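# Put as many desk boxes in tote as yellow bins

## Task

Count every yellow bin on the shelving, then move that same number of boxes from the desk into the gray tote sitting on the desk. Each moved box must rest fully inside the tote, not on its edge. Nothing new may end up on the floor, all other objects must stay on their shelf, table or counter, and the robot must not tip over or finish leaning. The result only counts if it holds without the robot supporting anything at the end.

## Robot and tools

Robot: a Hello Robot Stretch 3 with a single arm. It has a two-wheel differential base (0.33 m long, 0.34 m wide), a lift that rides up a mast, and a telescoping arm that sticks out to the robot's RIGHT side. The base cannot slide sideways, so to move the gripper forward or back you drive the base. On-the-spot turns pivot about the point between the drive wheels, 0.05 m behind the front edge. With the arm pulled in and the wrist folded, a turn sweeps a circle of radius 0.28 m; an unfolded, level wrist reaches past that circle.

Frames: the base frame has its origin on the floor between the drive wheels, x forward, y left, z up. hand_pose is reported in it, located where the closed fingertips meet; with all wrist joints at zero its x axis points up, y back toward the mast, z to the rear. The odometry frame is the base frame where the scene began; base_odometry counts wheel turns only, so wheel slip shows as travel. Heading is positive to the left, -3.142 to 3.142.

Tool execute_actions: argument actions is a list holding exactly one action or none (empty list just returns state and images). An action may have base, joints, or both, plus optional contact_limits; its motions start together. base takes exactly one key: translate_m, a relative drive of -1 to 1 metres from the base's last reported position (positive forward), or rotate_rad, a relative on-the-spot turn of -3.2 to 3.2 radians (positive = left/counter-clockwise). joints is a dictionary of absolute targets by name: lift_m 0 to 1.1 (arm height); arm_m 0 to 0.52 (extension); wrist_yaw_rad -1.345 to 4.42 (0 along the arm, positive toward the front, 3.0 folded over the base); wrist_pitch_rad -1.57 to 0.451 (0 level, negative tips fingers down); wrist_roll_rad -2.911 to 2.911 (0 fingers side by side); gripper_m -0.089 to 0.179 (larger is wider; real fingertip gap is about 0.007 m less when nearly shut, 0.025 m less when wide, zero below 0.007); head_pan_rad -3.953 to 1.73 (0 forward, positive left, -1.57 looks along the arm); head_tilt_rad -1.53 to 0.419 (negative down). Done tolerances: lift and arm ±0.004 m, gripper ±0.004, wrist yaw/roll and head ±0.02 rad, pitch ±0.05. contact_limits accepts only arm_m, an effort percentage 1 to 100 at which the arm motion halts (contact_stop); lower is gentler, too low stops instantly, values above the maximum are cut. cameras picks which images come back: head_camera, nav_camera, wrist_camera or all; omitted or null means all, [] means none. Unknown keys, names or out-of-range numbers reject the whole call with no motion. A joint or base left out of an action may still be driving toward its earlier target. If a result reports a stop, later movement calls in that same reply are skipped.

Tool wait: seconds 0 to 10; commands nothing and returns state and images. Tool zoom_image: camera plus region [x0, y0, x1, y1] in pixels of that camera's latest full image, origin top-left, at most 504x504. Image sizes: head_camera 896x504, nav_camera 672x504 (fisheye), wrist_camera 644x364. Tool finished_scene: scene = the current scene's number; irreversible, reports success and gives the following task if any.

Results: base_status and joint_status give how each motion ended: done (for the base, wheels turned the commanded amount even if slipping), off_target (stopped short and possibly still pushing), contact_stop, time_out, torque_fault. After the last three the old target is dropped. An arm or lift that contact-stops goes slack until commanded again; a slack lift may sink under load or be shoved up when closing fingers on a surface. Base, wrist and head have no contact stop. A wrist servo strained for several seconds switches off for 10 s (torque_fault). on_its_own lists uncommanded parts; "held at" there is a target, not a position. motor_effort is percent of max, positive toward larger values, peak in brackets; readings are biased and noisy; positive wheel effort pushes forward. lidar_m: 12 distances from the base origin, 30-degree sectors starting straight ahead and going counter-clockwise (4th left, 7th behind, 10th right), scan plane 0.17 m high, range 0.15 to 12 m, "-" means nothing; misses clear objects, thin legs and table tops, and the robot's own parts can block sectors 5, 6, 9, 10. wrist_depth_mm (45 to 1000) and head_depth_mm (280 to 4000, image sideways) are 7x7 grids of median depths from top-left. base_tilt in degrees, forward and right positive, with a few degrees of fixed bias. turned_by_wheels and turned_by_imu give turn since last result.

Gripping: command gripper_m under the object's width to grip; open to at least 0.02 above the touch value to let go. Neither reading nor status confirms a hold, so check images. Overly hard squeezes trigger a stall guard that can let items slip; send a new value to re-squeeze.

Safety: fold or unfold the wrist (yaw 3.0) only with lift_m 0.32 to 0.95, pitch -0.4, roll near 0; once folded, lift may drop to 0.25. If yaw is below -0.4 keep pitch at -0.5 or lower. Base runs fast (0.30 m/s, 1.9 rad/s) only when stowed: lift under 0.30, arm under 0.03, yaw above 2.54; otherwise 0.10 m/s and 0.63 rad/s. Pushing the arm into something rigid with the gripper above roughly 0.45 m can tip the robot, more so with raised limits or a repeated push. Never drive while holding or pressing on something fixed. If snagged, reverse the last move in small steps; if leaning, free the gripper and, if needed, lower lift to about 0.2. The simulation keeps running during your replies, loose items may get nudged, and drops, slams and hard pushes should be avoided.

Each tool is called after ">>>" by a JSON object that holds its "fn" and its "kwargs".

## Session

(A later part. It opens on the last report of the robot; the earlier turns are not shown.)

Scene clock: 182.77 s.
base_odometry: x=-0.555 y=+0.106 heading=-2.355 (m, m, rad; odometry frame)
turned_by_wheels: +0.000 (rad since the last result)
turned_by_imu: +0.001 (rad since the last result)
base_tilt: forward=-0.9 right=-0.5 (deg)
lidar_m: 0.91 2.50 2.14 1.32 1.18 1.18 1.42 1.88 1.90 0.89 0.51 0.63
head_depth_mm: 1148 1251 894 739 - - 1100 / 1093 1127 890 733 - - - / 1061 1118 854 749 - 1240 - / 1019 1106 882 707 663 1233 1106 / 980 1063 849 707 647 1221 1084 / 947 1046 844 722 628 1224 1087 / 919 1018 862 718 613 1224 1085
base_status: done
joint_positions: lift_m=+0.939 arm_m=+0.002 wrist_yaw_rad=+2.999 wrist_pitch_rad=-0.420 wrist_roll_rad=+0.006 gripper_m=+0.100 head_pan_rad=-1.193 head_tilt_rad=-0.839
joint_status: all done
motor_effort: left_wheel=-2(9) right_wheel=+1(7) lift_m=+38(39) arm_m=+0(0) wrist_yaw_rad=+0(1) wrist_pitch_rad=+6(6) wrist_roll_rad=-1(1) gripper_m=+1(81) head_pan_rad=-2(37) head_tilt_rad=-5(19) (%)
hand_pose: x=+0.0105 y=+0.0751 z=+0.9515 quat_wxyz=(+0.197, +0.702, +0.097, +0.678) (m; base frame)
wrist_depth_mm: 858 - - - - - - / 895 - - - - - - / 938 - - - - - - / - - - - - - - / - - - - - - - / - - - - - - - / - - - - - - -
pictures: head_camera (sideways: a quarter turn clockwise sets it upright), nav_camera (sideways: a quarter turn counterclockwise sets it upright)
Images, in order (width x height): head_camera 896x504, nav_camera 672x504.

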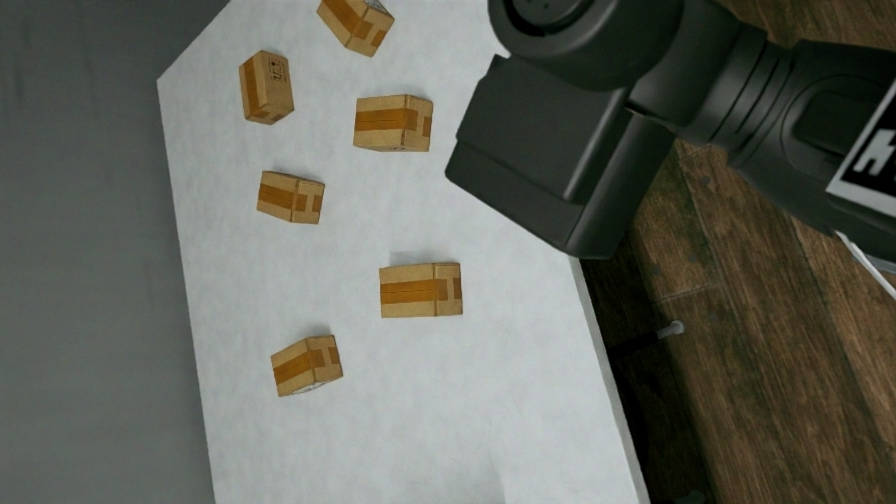

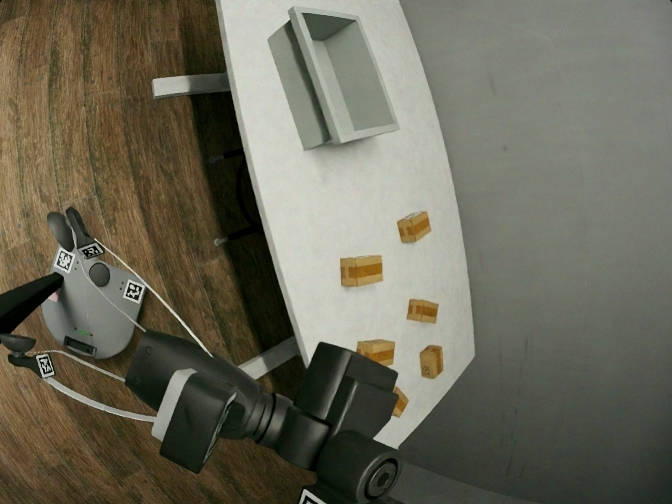

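>>> {"fn": "execute_actions", "kwargs": {"actions": [{"base": {"translate_m": 0.22}, "joints": {"wrist_yaw_rad": 0.2, "arm_m": 0.25, "lift_m": 0.95, "head_pan_rad": -1.45, "head_tilt_rad": -0.85}}], "cameras": ["head_camera"]}}

>>> {"fn": "execute_actions", "kwargs": {"actions": [{"joints": {"wrist_pitch_rad": -1.3, "lift_m": 0.97, "gripper_m": 0.13}}]}}

Scene clock: 221.33 s.
base_odometry: x=-0.710 y=-0.050 heading=-2.355 (m, m, rad; odometry frame)
turned_by_wheels: +0.000 (rad since the last result)
turned_by_imu: +0.000 (rad since the last result)
base_tilt: forward=-0.9 right=-0.5 (deg)
lidar_m: 0.69 2.15 2.27 1.48 1.32 1.33 1.60 2.05 0.93 0.41 0.71 0.44
head_depth_mm: 1200 - 863 721 1346 1242 1103 / 1144 - 858 731 652 1234 1099 / 1070 1115 835 698 621 1235 1122 / 1007 1114 876 707 620 1170 1110 / 939 1042 871 723 618 559 1089 / 885 994 870 723 615 537 1068 / 833 949 866 715 520 527 501
base_status: done
joint_positions: lift_m=+0.949 arm_m=+0.250 wrist_yaw_rad=+0.202 wrist_pitch_rad=-0.419 wrist_roll_rad=+0.006 gripper_m=+0.100 head_pan_rad=-1.443 head_tilt_rad=-0.840
joint_status: all done
motor_effort: left_wheel=-2(4) right_wheel=+1(5) lift_m=+38(36) arm_m=+5(4) wrist_yaw_rad=-2(2) wrist_pitch_rad=+6(6) wrist_roll_rad=+0(0) gripper_m=+1(0) head_pan_rad=-3(20) head_tilt_rad=-5(3) (%)
hand_pose: x=+0.0234 y=-0.6144 z=+0.9616 quat_wxyz=(+0.701, +0.216, -0.675, -0.078) (m; base frame)
wrist_depth_mm: 431 477 532 602 696 819 - / 457 511 571 656 773 936 - / 492 547 619 721 798 - - / 529 588 612 614 621 617 - / 500 500 520 501 500 465 503 / 418 420 408 419 363 428 422 / 363 326 353 363 364 355 355
pictures: head_camera (sideways: a quarter turn clockwise sets it upright)
Images, in order (width x height): head_camera 896x504.

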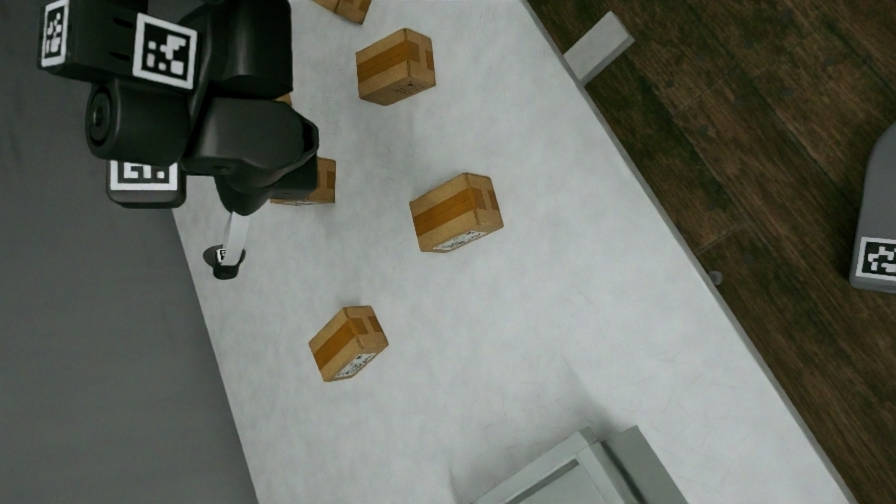

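Scene clock: 222.60 s.
base_odometry: x=-0.710 y=-0.050 heading=-2.355 (m, m, rad; odometry frame)
turned_by_wheels: +0.000 (rad since the last result)
turned_by_imu: +0.000 (rad since the last result)
base_tilt: forward=-0.9 right=-0.5 (deg)
lidar_m: 0.69 2.15 2.27 1.48 1.32 1.33 1.60 2.05 0.93 0.41 0.71 0.44
head_depth_mm: - - 894 720 1342 1237 1098 / 1114 - 874 719 653 1236 1098 / 1075 1164 857 699 624 1227 1112 / 1013 1094 878 693 620 1165 1111 / 940 1042 875 724 617 558 1088 / 886 993 867 719 615 537 1065 / 833 945 865 716 520 527 500
base_status: not commanded
joint_positions: lift_m=+0.969 arm_m=+0.250 wrist_yaw_rad=+0.202 wrist_pitch_rad=-1.297 wrist_roll_rad=+0.006 gripper_m=+0.130 head_pan_rad=-1.443 head_tilt_rad=-0.840
joint_status: all done
motor_effort: left_wheel=-2(2) right_wheel=+1(1) lift_m=+38(38) arm_m=+4(5) wrist_yaw_rad=-2(2) wrist_pitch_rad=-1(6) wrist_roll_rad=-1(0) gripper_m=+1(80) head_pan_rad=-2(3) head_tilt_rad=-3(4) (%)
hand_pose: x=-0.0124 y=-0.4400 z=+0.8547 quat_wxyz=(+0.602, +0.480, -0.519, -0.370) (m; base frame)
wrist_depth_mm: 317 315 311 310 306 303 300 / 311 310 309 305 303 282 250 / 308 307 304 251 299 295 293 / 303 301 299 247 294 292 291 / 300 299 295 291 290 288 286 / 296 294 291 289 285 - 946 / 288 289 288 286 284 946 944
pictures: head_camera (sideways: a quarter turn clockwise sets it upright), nav_camera (sideways: a quarter turn counterclockwise sets it upright), wrist_camera
Images, in order (width x height): head_camera 896x504, nav_camera 672x504, wrist_camera 644x364.

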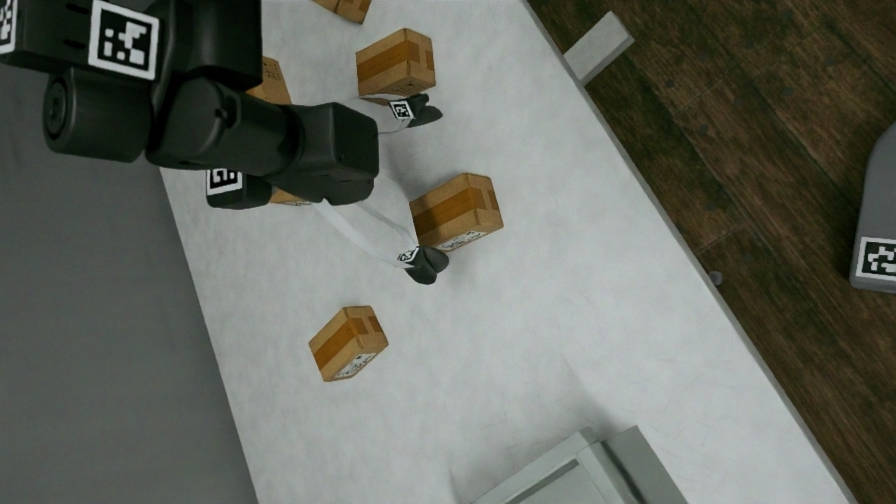

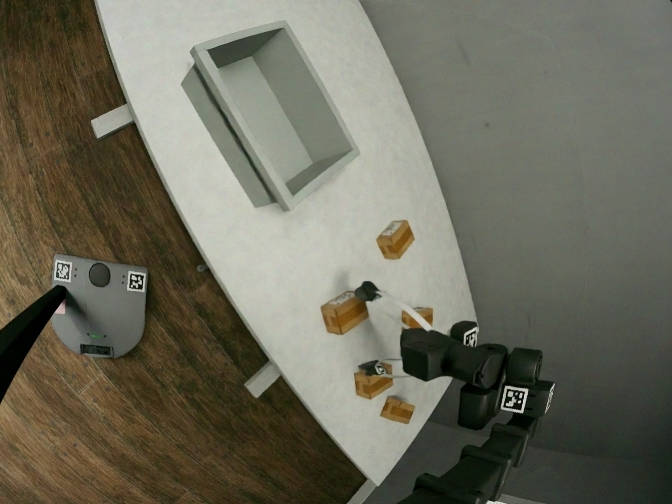

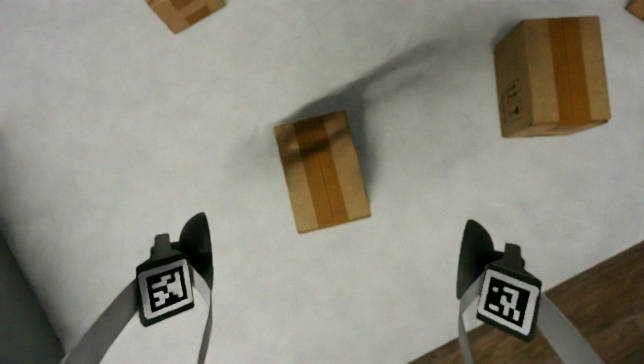

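>>> {"fn": "execute_actions", "kwargs": {"actions": []}}

Scene clock: 234.10 s.
base_odometry: x=-0.710 y=-0.050 heading=-2.355 (m, m, rad; odometry frame)
turned_by_wheels: +0.000 (rad since the last result)
turned_by_imu: +0.000 (rad since the last result)
base_tilt: forward=-0.8 right=-0.5 (deg)
lidar_m: 0.69 2.14 2.27 1.49 1.33 1.33 1.60 2.05 0.93 0.41 0.71 0.44
head_depth_mm: - - 893 721 1342 1245 1100 / 1115 - 877 718 652 1242 1100 / 1073 1160 854 697 622 1230 1111 / 1011 1093 880 693 619 1171 1105 / 944 1044 872 723 619 560 1086 / 887 996 867 721 616 536 1065 / 833 946 866 716 520 528 500
base_status: not commanded
joint_positions: lift_m=+0.969 arm_m=+0.250 wrist_yaw_rad=+0.202 wrist_pitch_rad=-1.297 wrist_roll_rad=+0.006 gripper_m=+0.130 head_pan_rad=-1.443 head_tilt_rad=-0.840
joint_status: all done
motor_effort: left_wheel=-1(2) right_wheel=+1(1) lift_m=+38(38) arm_m=+5(5) wrist_yaw_rad=-2(2) wrist_pitch_rad=-1(6) wrist_roll_rad=-1(0) gripper_m=+0(80) head_pan_rad=-4(3) head_tilt_rad=-4(4) (%)
hand_pose: x=-0.0124 y=-0.4400 z=+0.8547 quat_wxyz=(+0.602, +0.480, -0.519, -0.370) (m; base frame)
wrist_depth_mm: 316 315 312 310 307 304 300 / 310 311 308 306 303 282 249 / 307 305 303 251 299 294 293 / 305 300 300 247 294 292 290 / 302 298 293 292 290 289 286 / 295 293 290 287 286 - 963 / 288 289 286 286 284 919 927
pictures: head_camera (sideways: a quarter turn clockwise sets it upright), nav_camera (sideways: a quarter turn counterclockwise sets it upright), wrist_camera
Images, in order (width x height): head_camera 896x504, nav_camera 672x504, wrist_camera 644x364.

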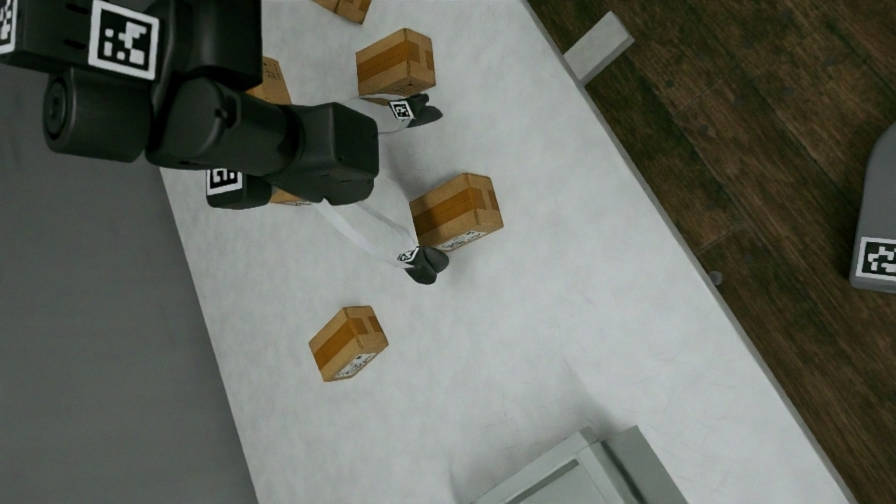

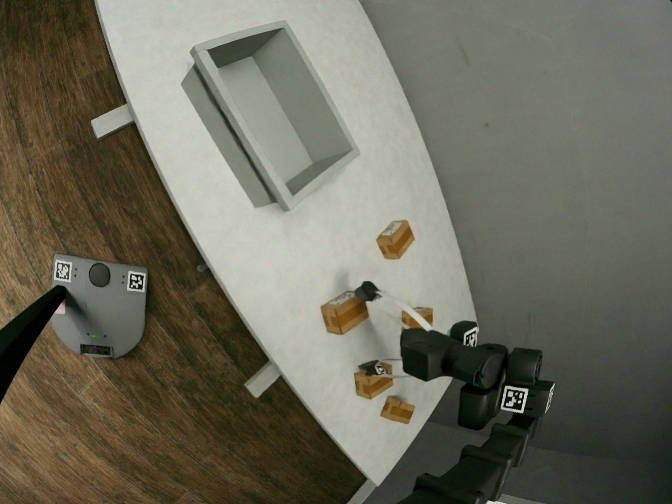

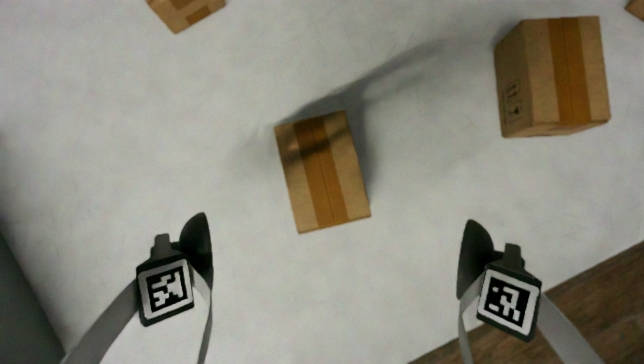

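>>> {"fn": "execute_actions", "kwargs": {"actions": [{"joints": {"wrist_yaw_rad": 0.41, "arm_m": 0.295, "lift_m": 0.925}}], "cameras": ["wrist_camera", "head_camera"]}}

Scene clock: 246.70 s.
base_odometry: x=-0.710 y=-0.050 heading=-2.355 (m, m, rad; odometry frame)
turned_by_wheels: +0.000 (rad since the last result)
turned_by_imu: +0.000 (rad since the last result)
base_tilt: forward=-0.9 right=-0.5 (deg)
lidar_m: 0.69 2.14 2.27 1.48 1.33 1.33 1.60 2.05 0.93 0.41 0.71 0.44
head_depth_mm: 1232 - 893 718 1343 1246 1102 / 1137 - 861 716 653 1239 1100 / 1083 1156 - 699 623 1234 1113 / 1012 1099 878 694 617 1173 1111 / 946 1044 875 723 618 557 1085 / 884 997 865 722 615 536 1066 / 833 946 866 718 520 527 499
base_status: not commanded
joint_positions: lift_m=+0.926 arm_m=+0.295 wrist_yaw_rad=+0.408 wrist_pitch_rad=-1.298 wrist_roll_rad=+0.006 gripper_m=+0.130 head_pan_rad=-1.443 head_tilt_rad=-0.840
joint_status: all done
motor_effort: left_wheel=-1(2) right_wheel=+0(0) lift_m=+9(35) arm_m=+5(6) wrist_yaw_rad=+2(1) wrist_pitch_rad=-1(1) wrist_roll_rad=+0(0) gripper_m=+0(1) head_pan_rad=-2(2) head_tilt_rad=-4(5) (%)
hand_pose: x=-0.0034 y=-0.4818 z=+0.8112 quat_wxyz=(+0.637, +0.532, -0.466, -0.306) (m; base frame)
wrist_depth_mm: 271 268 264 264 262 260 257 / 266 265 262 260 257 256 254 / 263 260 259 257 254 252 205 / 261 257 256 204 251 249 199 / 256 255 251 201 248 246 242 / 253 251 248 199 246 - 241 / 250 246 246 244 242 238 239
pictures: head_camera (sideways: a quarter turn clockwise sets it upright), wrist_camera
Images, in order (width x height): head_camera 896x504, wrist_camera 644x364.

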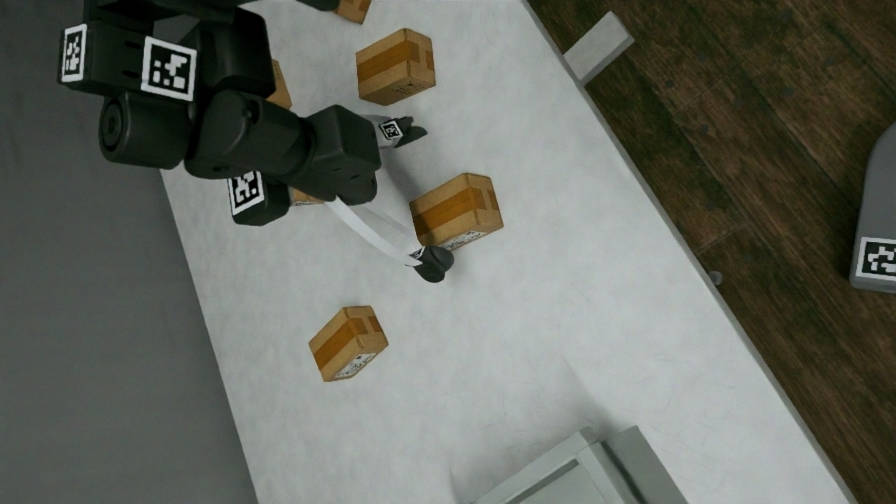

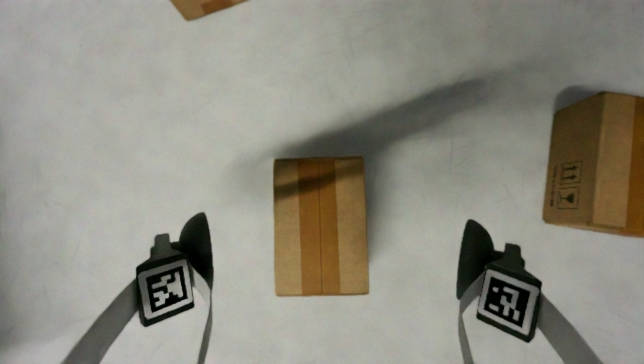

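>>> {"fn": "execute_actions", "kwargs": {"actions": [{"joints": {"arm_m": 0.30, "lift_m": 0.877}}], "cameras": ["wrist_camera"]}}

>>> {"fn": "execute_actions", "kwargs": {"actions": [{"joints": {"gripper_m": 0.01}}], "cameras": ["wrist_camera", "head_camera"]}}

Scene clock: 252.27 s.
base_odometry: x=-0.710 y=-0.050 heading=-2.355 (m, m, rad; odometry frame)
turned_by_wheels: +0.000 (rad since the last result)
turned_by_imu: +0.000 (rad since the last result)
base_tilt: forward=-0.9 right=-0.5 (deg)
lidar_m: 0.69 2.15 2.28 1.48 1.32 1.33 1.60 2.05 0.93 0.42 0.71 0.44
head_depth_mm: 1279 1451 841 719 1337 1242 1101 / 1171 - 838 719 654 1240 1103 / 1087 1154 - 682 623 1229 1114 / 1005 1089 877 695 619 1165 1113 / 942 1045 872 724 619 558 1088 / 881 994 868 721 615 537 1065 / 834 948 865 716 519 529 499
base_status: not commanded
joint_positions: lift_m=+0.878 arm_m=+0.300 wrist_yaw_rad=+0.408 wrist_pitch_rad=-1.298 wrist_roll_rad=+0.006 gripper_m=+0.130 head_pan_rad=-1.443 head_tilt_rad=-0.840
joint_status: all done
motor_effort: left_wheel=-2(1) right_wheel=+0(0) lift_m=+9(9) arm_m=+4(4) wrist_yaw_rad=+1(1) wrist_pitch_rad=-1(0) wrist_roll_rad=+0(0) gripper_m=+1(1) head_pan_rad=-2(2) head_tilt_rad=-4(4) (%)
hand_pose: x=-0.0034 y=-0.4868 z=+0.7632 quat_wxyz=(+0.637, +0.532, -0.466, -0.306) (m; base frame)
wrist_depth_mm: 220 218 216 214 212 210 209 / 217 215 213 212 209 207 206 / 214 212 210 209 206 205 203 / 210 209 206 156 205 202 197 / 208 206 204 154 202 200 197 / 205 204 201 152 199 - 195 / 202 200 199 196 196 194 193
pictures: wrist_camera
Images, in order (width x height): wrist_camera 644x364.

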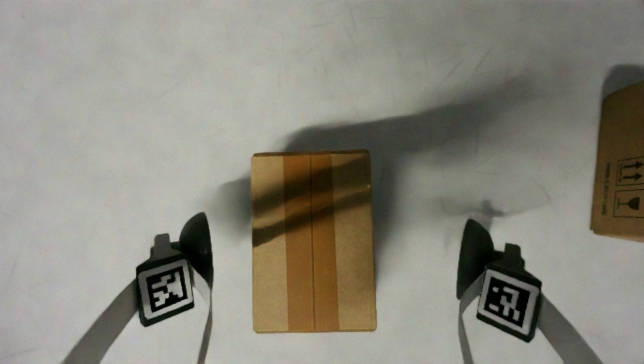

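Scene clock: 253.97 s.
base_odometry: x=-0.710 y=-0.050 heading=-2.355 (m, m, rad; odometry frame)
turned_by_wheels: +0.000 (rad since the last result)
turned_by_imu: +0.000 (rad since the last result)
base_tilt: forward=-0.9 right=-0.5 (deg)
lidar_m: 0.69 2.14 2.27 1.48 1.32 1.33 1.60 2.05 0.93 0.41 0.71 0.44
head_depth_mm: 1286 1440 842 718 1339 1239 1098 / 1180 - 839 725 652 1235 1095 / 1091 1150 - 680 621 1232 1111 / 1007 1095 875 717 620 1166 1110 / 945 1050 874 723 618 558 1090 / 883 990 868 722 616 538 1073 / 833 945 865 718 521 527 500
base_status: not commanded
joint_positions: lift_m=+0.878 arm_m=+0.300 wrist_yaw_rad=+0.408 wrist_pitch_rad=-1.299 wrist_roll_rad=+0.006 gripper_m=+0.011 head_pan_rad=-1.443 head_tilt_rad=-0.840
joint_status: all done
motor_effort: left_wheel=-2(2) right_wheel=+0(1) lift_m=+9(9) arm_m=+5(5) wrist_yaw_rad=+1(1) wrist_pitch_rad=+0(1) wrist_roll_rad=+0(1) gripper_m=-19(93) head_pan_rad=-3(2) head_tilt_rad=-3(4) (%)
hand_pose: x=-0.0035 y=-0.4867 z=+0.7632 quat_wxyz=(+0.637, +0.532, -0.466, -0.306) (m; base frame)
wrist_depth_mm: 219 218 215 213 212 211 208 / 216 215 213 211 209 207 206 / 213 212 210 208 207 205 202 / 210 209 207 154 202 202 196 / 208 206 205 152 200 199 197 / 205 203 - 150 149 197 196 / 202 200 200 197 196 194 193
pictures: head_camera (sideways: a quarter turn clockwise sets it upright), wrist_camera
Images, in order (width x height): head_camera 896x504, wrist_camera 644x364.

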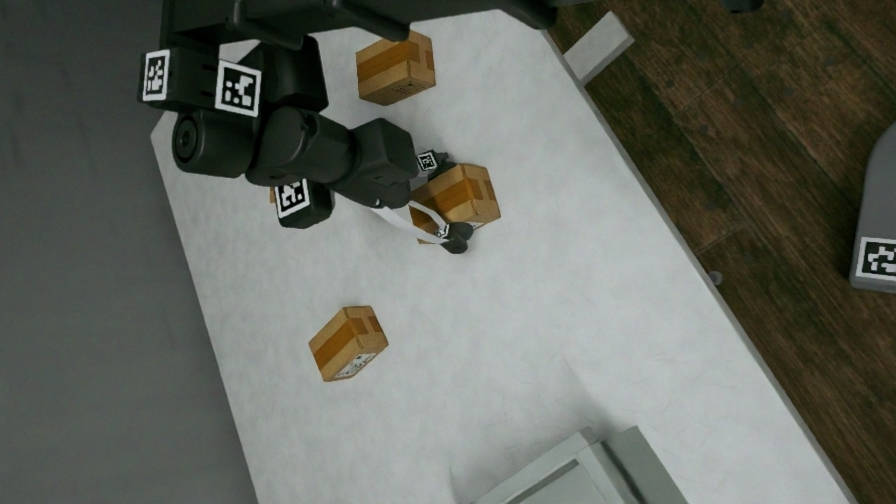

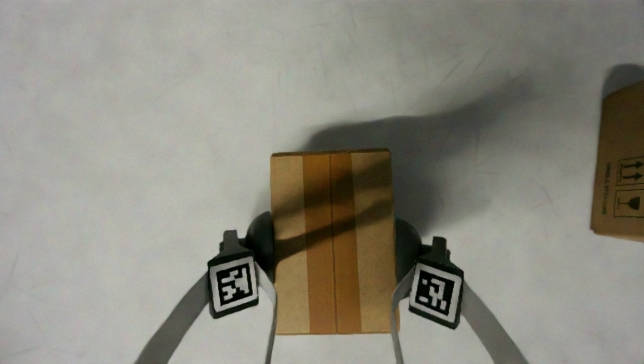

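>>> {"fn": "execute_actions", "kwargs": {"actions": [{"joints": {"lift_m": 1.03, "head_pan_rad": -0.85, "head_tilt_rad": -0.95}}]}}

Scene clock: 259.97 s.
base_odometry: x=-0.710 y=-0.050 heading=-2.355 (m, m, rad; odometry frame)
turned_by_wheels: +0.000 (rad since the last result)
turned_by_imu: +0.000 (rad since the last result)
base_tilt: forward=-0.9 right=-0.5 (deg)
lidar_m: 0.69 2.15 2.27 1.48 1.32 1.33 1.60 2.06 0.93 0.42 0.71 0.44
head_depth_mm: 861 946 753 677 594 1170 1091 / 861 942 786 674 593 1168 1087 / 860 937 783 673 591 1165 1112 / 858 933 746 633 578 1160 1105 / 854 931 776 663 576 1162 1077 / 858 919 771 663 574 1154 1073 / 855 915 767 655 567 1144 1072
base_status: not commanded
joint_positions: lift_m=+1.029 arm_m=+0.300 wrist_yaw_rad=+0.408 wrist_pitch_rad=-1.300 wrist_roll_rad=+0.006 gripper_m=+0.011 head_pan_rad=-0.857 head_tilt_rad=-0.938
joint_status: all done
motor_effort: left_wheel=-2(2) right_wheel=+0(1) lift_m=+39(40) arm_m=+5(4) wrist_yaw_rad=+2(1) wrist_pitch_rad=+0(1) wrist_roll_rad=+0(0) gripper_m=-20(18) head_pan_rad=+5(33) head_tilt_rad=-3(11) (%)
hand_pose: x=-0.0036 y=-0.4865 z=+0.9146 quat_wxyz=(+0.637, +0.532, -0.466, -0.307) (m; base frame)
wrist_depth_mm: 382 377 320 370 364 362 362 / 373 371 366 367 361 358 359 / 370 364 365 360 357 355 350 / 366 361 356 154 351 302 345 / 353 357 355 151 349 344 342 / 330 353 - 150 149 342 339 / 315 348 345 340 339 335 -
pictures: head_camera (sideways: a quarter turn clockwise sets it upright), nav_camera (sideways: a quarter turn counterclockwise sets it upright), wrist_camera
Images, in order (width x height): head_camera 896x504, nav_camera 672x504, wrist_camera 644x364.

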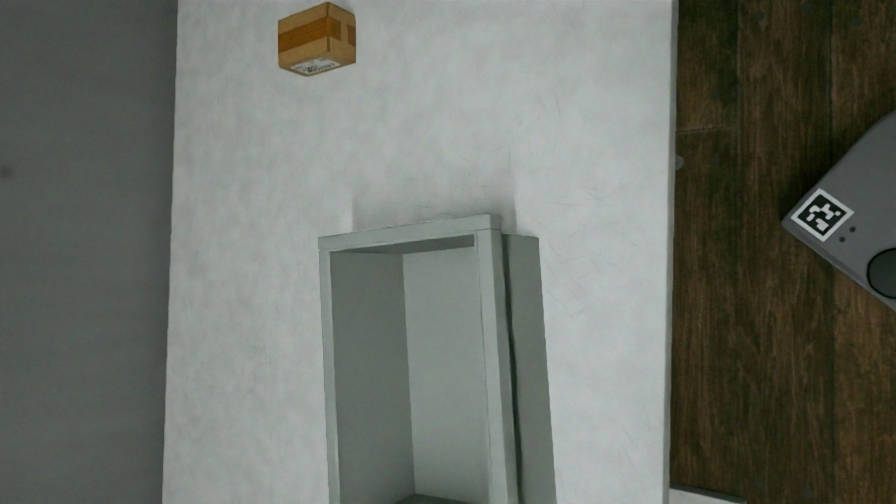

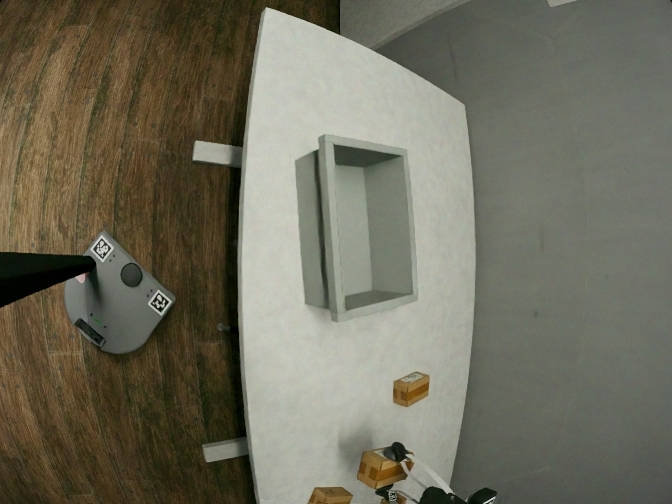

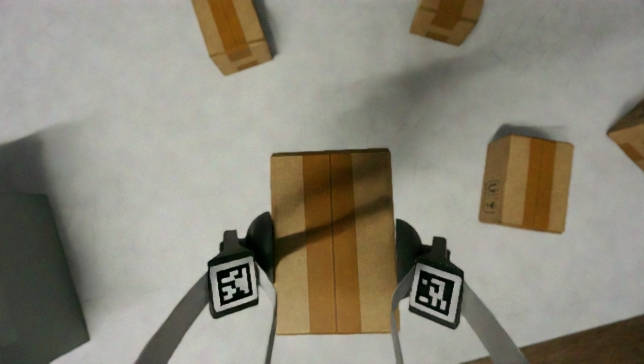

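>>> {"fn": "execute_actions", "kwargs": {"actions": [{"base": {"rotate_rad": 1.23}, "joints": {"arm_m": 0.239, "wrist_yaw_rad": -0.44, "head_pan_rad": -1.6, "head_tilt_rad": -0.95}}]}}

Scene clock: 295.93 s.
base_odometry: x=-0.710 y=-0.050 heading=-1.125 (m, m, rad; odometry frame)
turned_by_wheels: +1.230 (rad since the last result)
turned_by_imu: +1.243 (rad since the last result)
base_tilt: forward=-0.9 right=-0.5 (deg)
lidar_m: 1.91 1.38 1.32 1.37 2.14 2.05 0.92 0.42 0.44 0.69 1.36 2.28
head_depth_mm: 833 918 792 621 582 529 1084 / 911 941 785 657 565 544 1104 / - 937 637 669 579 1146 - / - - 511 667 587 1195 - / 1035 923 775 610 606 1193 1073 / 1102 950 771 663 1250 1193 1071 / 1174 1413 770 662 1313 1188 1076
base_status: done
joint_positions: lift_m=+1.029 arm_m=+0.239 wrist_yaw_rad=-0.438 wrist_pitch_rad=-1.300 wrist_roll_rad=+0.006 gripper_m=+0.011 head_pan_rad=-1.593 head_tilt_rad=-0.938
joint_status: all done
motor_effort: left_wheel=-2(7) right_wheel=+1(4) lift_m=+39(38) arm_m=-4(2) wrist_yaw_rad=-2(3) wrist_pitch_rad=+0(0) wrist_roll_rad=-1(1) gripper_m=-18(18) head_pan_rad=-3(36) head_tilt_rad=-2(5) (%)
hand_pose: x=-0.0408 y=-0.4252 z=+0.9145 quat_wxyz=(+0.455, +0.294, -0.643, -0.541) (m; base frame)
wrist_depth_mm: 379 375 373 370 368 363 362 / 376 373 371 366 363 360 356 / 367 365 272 242 271 266 263 / 366 360 321 154 348 344 253 / 359 355 321 152 343 344 251 / 355 355 - 150 149 337 250 / 348 347 243 229 248 272 238
pictures: head_camera (sideways: a quarter turn clockwise sets it upright), nav_camera (sideways: a quarter turn counterclockwise sets it upright), wrist_camera
Images, in order (width x height): head_camera 896x504, nav_camera 672x504, wrist_camera 644x364.

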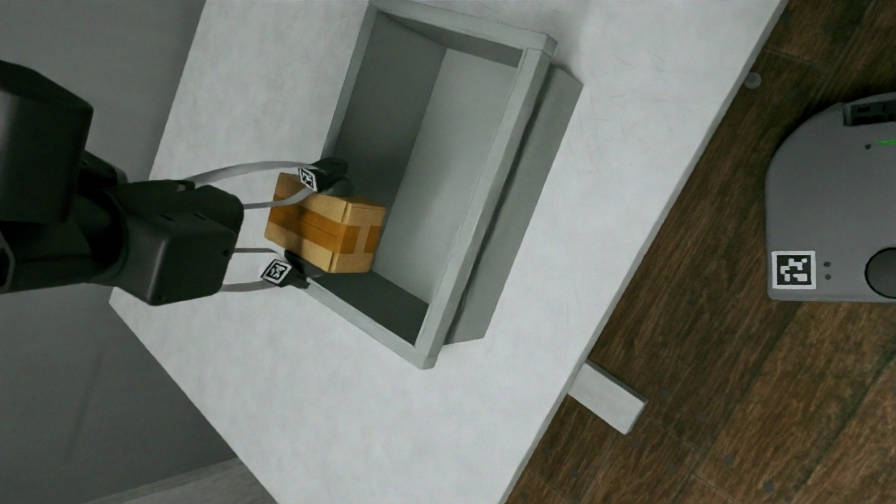

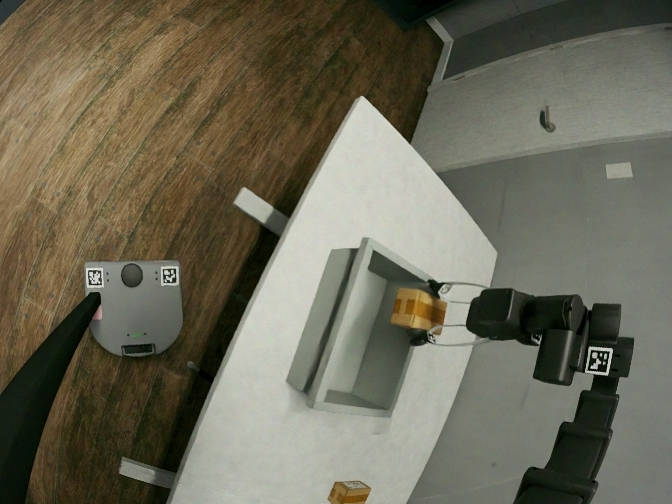

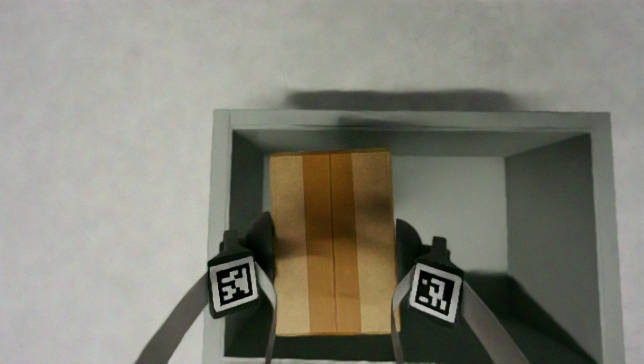

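>>> {"fn": "execute_actions", "kwargs": {"actions": [{"joints": {"arm_m": 0.227, "lift_m": 0.884}}], "cameras": ["wrist_camera", "head_camera"]}}

Scene clock: 308.60 s.
base_odometry: x=-0.710 y=-0.050 heading=-1.125 (m, m, rad; odometry frame)
turned_by_wheels: +0.000 (rad since the last result)
turned_by_imu: +0.000 (rad since the last result)
base_tilt: forward=-0.9 right=-0.5 (deg)
lidar_m: 1.91 1.38 1.32 1.37 2.13 2.05 0.92 0.42 0.44 0.69 1.36 2.27
head_depth_mm: 832 914 - - 582 528 1087 / 869 - 643 658 566 545 1105 / 903 - - 653 580 1145 - / 976 - - 595 587 1189 - / 1038 926 775 609 607 1193 1076 / 1098 951 772 663 1254 1184 1079 / 1176 1410 766 662 1310 1185 1063
base_status: not commanded
joint_positions: lift_m=+0.885 arm_m=+0.227 wrist_yaw_rad=-0.438 wrist_pitch_rad=-1.300 wrist_roll_rad=+0.006 gripper_m=+0.011 head_pan_rad=-1.593 head_tilt_rad=-0.938
joint_status: all done
motor_effort: left_wheel=-2(2) right_wheel=+1(1) lift_m=+10(37) arm_m=-3(3) wrist_yaw_rad=-2(2) wrist_pitch_rad=+0(0) wrist_roll_rad=+0(1) gripper_m=-18(18) head_pan_rad=-2(2) head_tilt_rad=-4(4) (%)
hand_pose: x=-0.0408 y=-0.4131 z=+0.7701 quat_wxyz=(+0.455, +0.294, -0.643, -0.541) (m; base frame)
wrist_depth_mm: 99 118 123 123 121 121 120 / 99 132 174 172 169 167 166 / 102 133 213 212 211 209 207 / 102 133 211 154 208 206 204 / 102 134 208 151 205 203 202 / 102 134 - 150 149 201 199 / 103 126 203 200 200 198 197
pictures: head_camera (sideways: a quarter turn clockwise sets it upright), wrist_camera
Images, in order (width x height): head_camera 896x504, wrist_camera 644x364.

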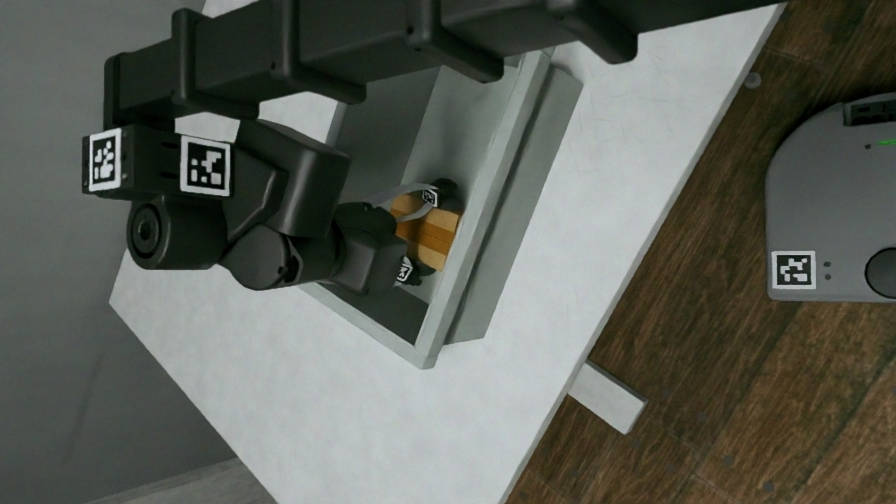

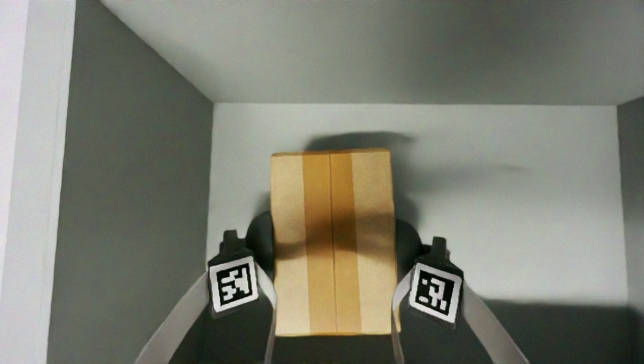

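>>> {"fn": "execute_actions", "kwargs": {"actions": [{"joints": {"lift_m": 0.880, "gripper_m": 0.105}}], "cameras": ["wrist_camera"]}}

Scene clock: 312.83 s.
base_odometry: x=-0.710 y=-0.050 heading=-1.125 (m, m, rad; odometry frame)
turned_by_wheels: +0.000 (rad since the last result)
turned_by_imu: +0.000 (rad since the last result)
base_tilt: forward=-0.9 right=-0.5 (deg)
lidar_m: 1.91 1.38 1.32 1.37 2.14 2.05 0.92 0.41 0.44 0.69 1.36 2.27
head_depth_mm: 831 912 - - - 527 1088 / 867 - 633 658 567 544 1100 / 905 - - 651 579 1151 - / 975 - - 596 587 1198 - / 1035 925 774 604 606 1188 1076 / 1103 950 772 666 1253 1189 1069 / 1171 1404 769 663 1300 1187 1071
base_status: not commanded
joint_positions: lift_m=+0.881 arm_m=+0.227 wrist_yaw_rad=-0.438 wrist_pitch_rad=-1.300 wrist_roll_rad=+0.006 gripper_m=+0.105 head_pan_rad=-1.593 head_tilt_rad=-0.938
joint_status: all done
motor_effort: left_wheel=-2(3) right_wheel=+1(1) lift_m=+9(9) arm_m=-3(3) wrist_yaw_rad=-2(2) wrist_pitch_rad=+0(0) wrist_roll_rad=-1(0) gripper_m=+2(78) head_pan_rad=-3(2) head_tilt_rad=-4(5) (%)
hand_pose: x=-0.0408 y=-0.4131 z=+0.7661 quat_wxyz=(+0.455, +0.294, -0.643, -0.541) (m; base frame)
wrist_depth_mm: 101 118 123 122 121 121 119 / 101 132 173 171 170 167 166 / 102 133 210 208 206 205 204 / 102 133 206 156 203 202 201 / 102 133 204 154 200 200 199 / 103 125 201 152 198 197 195 / 103 145 199 197 196 195 194
pictures: wrist_camera
Images, in order (width x height): wrist_camera 644x364.

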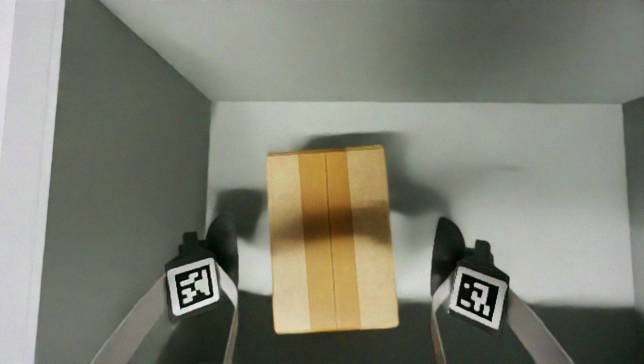

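>>> {"fn": "execute_actions", "kwargs": {"actions": [{"joints": {"lift_m": 1.0}}], "cameras": ["wrist_camera"]}}

>>> {"fn": "execute_actions", "kwargs": {"actions": [{"base": {"rotate_rad": -0.935}, "joints": {"arm_m": 0.468, "wrist_yaw_rad": 0.44, "gripper_m": 0.13, "head_pan_rad": -1.5, "head_tilt_rad": -0.75}}], "cameras": ["wrist_camera", "head_camera"]}}

Scene clock: 328.80 s.
base_odometry: x=-0.710 y=-0.050 heading=-1.125 (m, m, rad; odometry frame)
turned_by_wheels: +0.000 (rad since the last result)
turned_by_imu: +0.000 (rad since the last result)
base_tilt: forward=-0.9 right=-0.5 (deg)
lidar_m: 1.90 1.38 1.32 1.37 2.14 2.05 0.92 0.41 0.44 0.69 1.37 2.27
head_depth_mm: 842 919 789 621 583 529 1084 / - 917 786 659 566 544 1105 / - 911 670 656 579 1152 - / - - 673 607 587 1198 - / 1035 930 776 609 607 1198 1079 / 1099 950 772 664 1259 1185 1076 / 1180 1408 769 664 1301 1188 1072
base_status: not commanded
joint_positions: lift_m=+0.999 arm_m=+0.227 wrist_yaw_rad=-0.438 wrist_pitch_rad=-1.300 wrist_roll_rad=+0.006 gripper_m=+0.105 head_pan_rad=-1.593 head_tilt_rad=-0.938
joint_status: all done
motor_effort: left_wheel=-2(2) right_wheel=+1(1) lift_m=+38(40) arm_m=-3(3) wrist_yaw_rad=-2(2) wrist_pitch_rad=+0(0) wrist_roll_rad=-1(0) gripper_m=+2(1) head_pan_rad=-4(2) head_tilt_rad=-3(4) (%)
hand_pose: x=-0.0408 y=-0.4131 z=+0.8846 quat_wxyz=(+0.455, +0.294, -0.643, -0.541) (m; base frame)
wrist_depth_mm: 348 345 343 339 338 335 332 / 343 339 338 335 333 330 327 / 338 336 228 284 278 274 216 / 336 331 253 274 322 318 222 / 331 327 294 270 317 314 221 / 324 323 313 312 312 291 221 / 321 316 220 238 242 226 212
pictures: wrist_camera
Images, in order (width x height): wrist_camera 644x364.

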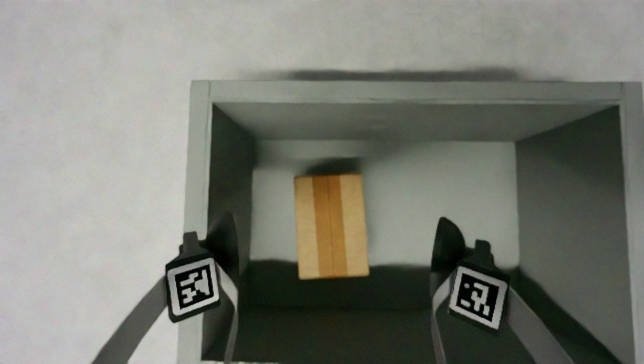

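Scene clock: 331.80 s.
base_odometry: x=-0.710 y=-0.050 heading=-2.060 (m, m, rad; odometry frame)
turned_by_wheels: -0.935 (rad since the last result)
turned_by_imu: -0.944 (rad since the last result)
base_tilt: forward=-0.9 right=-0.5 (deg)
lidar_m: 1.51 2.27 1.72 1.35 1.33 1.42 2.09 2.05 0.92 0.42 0.44 0.69
head_depth_mm: - 1177 1008 803 664 605 1122 / - 1095 1015 797 660 587 1119 / - - 965 794 659 563 1111 / 865 999 994 790 655 561 1090 / 835 956 989 788 653 560 1053 / 804 914 979 784 618 541 505 / 776 876 950 780 631 525 495
base_status: done
joint_positions: lift_m=+0.999 arm_m=+0.468 wrist_yaw_rad=+0.439 wrist_pitch_rad=-1.300 wrist_roll_rad=+0.006 gripper_m=+0.130 head_pan_rad=-1.507 head_tilt_rad=-0.754
joint_status: all done
motor_effort: left_wheel=+1(6) right_wheel=-1(5) lift_m=+38(38) arm_m=+5(7) wrist_yaw_rad=+1(2) wrist_pitch_rad=+0(0) wrist_roll_rad=-1(0) gripper_m=+1(79) head_pan_rad=+3(14) head_tilt_rad=+1(15) (%)
hand_pose: x=-0.0023 y=-0.6538 z=+0.8846 quat_wxyz=(+0.641, +0.539, -0.458, -0.297) (m; base frame)
wrist_depth_mm: 347 345 341 340 337 332 330 / 342 341 337 335 332 328 325 / 337 335 332 329 328 325 320 / 335 331 329 276 322 319 316 / 329 327 323 272 318 316 277 / 324 325 318 316 314 - 262 / 303 317 316 313 312 307 305
pictures: head_camera (sideways: a quarter turn clockwise sets it upright), wrist_camera
Images, in order (width x height): head_camera 896x504, wrist_camera 644x364.

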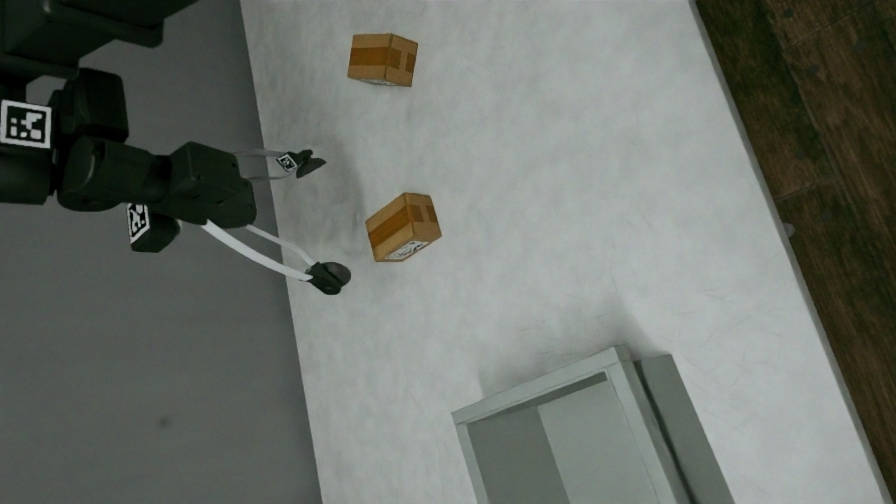

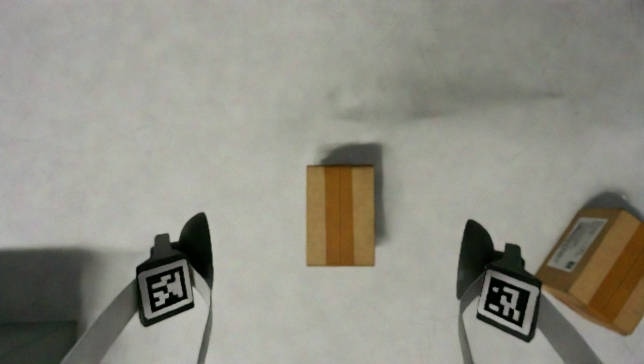

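>>> {"fn": "execute_actions", "kwargs": {"actions": [{"joints": {"arm_m": 0.481, "lift_m": 0.878}}], "cameras": ["wrist_camera"]}}

>>> {"fn": "execute_actions", "kwargs": {"actions": [{"joints": {"gripper_m": 0.01}}], "cameras": ["wrist_camera"]}}

Scene clock: 337.33 s.
base_odometry: x=-0.710 y=-0.050 heading=-2.060 (m, m, rad; odometry frame)
turned_by_wheels: +0.000 (rad since the last result)
turned_by_imu: +0.000 (rad since the last result)
base_tilt: forward=-0.9 right=-0.5 (deg)
lidar_m: 1.51 2.27 1.72 1.34 1.33 1.42 2.08 2.05 0.92 0.41 0.44 0.70
head_depth_mm: 979 1132 - - 648 1206 1103 / 939 - 1005 795 662 588 1120 / 898 - 950 792 658 562 1114 / 866 988 993 768 657 561 1092 / 835 952 988 787 653 559 1055 / 806 917 978 785 618 540 507 / 778 879 949 781 629 525 494
base_status: not commanded
joint_positions: lift_m=+0.879 arm_m=+0.481 wrist_yaw_rad=+0.439 wrist_pitch_rad=-1.300 wrist_roll_rad=+0.006 gripper_m=+0.130 head_pan_rad=-1.507 head_tilt_rad=-0.754
joint_status: all done
motor_effort: left_wheel=+1(1) right_wheel=-1(1) lift_m=+9(35) arm_m=+5(6) wrist_yaw_rad=+1(1) wrist_pitch_rad=+0(0) wrist_roll_rad=-1(0) gripper_m=+1(1) head_pan_rad=+4(4) head_tilt_rad=+2(2) (%)
hand_pose: x=-0.0023 y=-0.6668 z=+0.7641 quat_wxyz=(+0.641, +0.539, -0.458, -0.297) (m; base frame)
wrist_depth_mm: 219 218 216 215 213 210 209 / 217 215 212 212 210 208 206 / 214 212 211 209 206 205 203 / 211 209 207 156 204 202 200 / 208 206 205 154 201 200 198 / 205 206 202 152 198 - 196 / 203 201 199 196 196 194 193
pictures: wrist_camera
Images, in order (width x height): wrist_camera 644x364.

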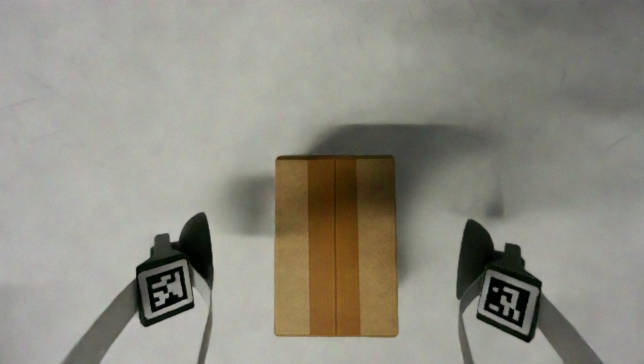

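Scene clock: 339.03 s.
base_odometry: x=-0.710 y=-0.050 heading=-2.060 (m, m, rad; odometry frame)
turned_by_wheels: +0.000 (rad since the last result)
turned_by_imu: +0.000 (rad since the last result)
base_tilt: forward=-0.9 right=-0.4 (deg)
lidar_m: 1.50 2.27 1.72 1.35 1.33 1.42 2.09 2.05 0.92 0.42 0.44 0.69
head_depth_mm: 979 1126 - - 647 1205 1096 / 939 - 1006 798 661 590 1120 / 897 - 950 787 657 563 1116 / 865 989 975 770 657 560 1094 / 832 953 984 787 654 559 1050 / 802 917 981 783 618 539 506 / 780 882 951 780 629 523 494
base_status: not commanded
joint_positions: lift_m=+0.879 arm_m=+0.481 wrist_yaw_rad=+0.439 wrist_pitch_rad=-1.300 wrist_roll_rad=+0.006 gripper_m=+0.011 head_pan_rad=-1.507 head_tilt_rad=-0.754
joint_status: all done
motor_effort: left_wheel=+0(1) right_wheel=-2(1) lift_m=+9(9) arm_m=+5(5) wrist_yaw_rad=+1(1) wrist_pitch_rad=+0(0) wrist_roll_rad=-1(0) gripper_m=-17(91) head_pan_rad=+4(4) head_tilt_rad=+2(2) (%)
hand_pose: x=-0.0023 y=-0.6668 z=+0.7641 quat_wxyz=(+0.641, +0.539, -0.458, -0.297) (m; base frame)
wrist_depth_mm: 219 217 216 214 213 210 208 / 216 214 213 211 209 208 206 / 214 212 211 208 207 205 203 / 211 209 208 153 203 202 202 / 208 206 205 152 200 199 198 / 205 204 - 150 149 198 195 / 202 203 200 150 195 195 193
pictures: wrist_camera
Images, in order (width x height): wrist_camera 644x364.

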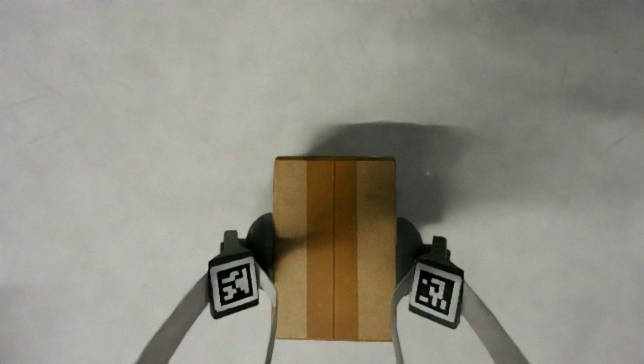

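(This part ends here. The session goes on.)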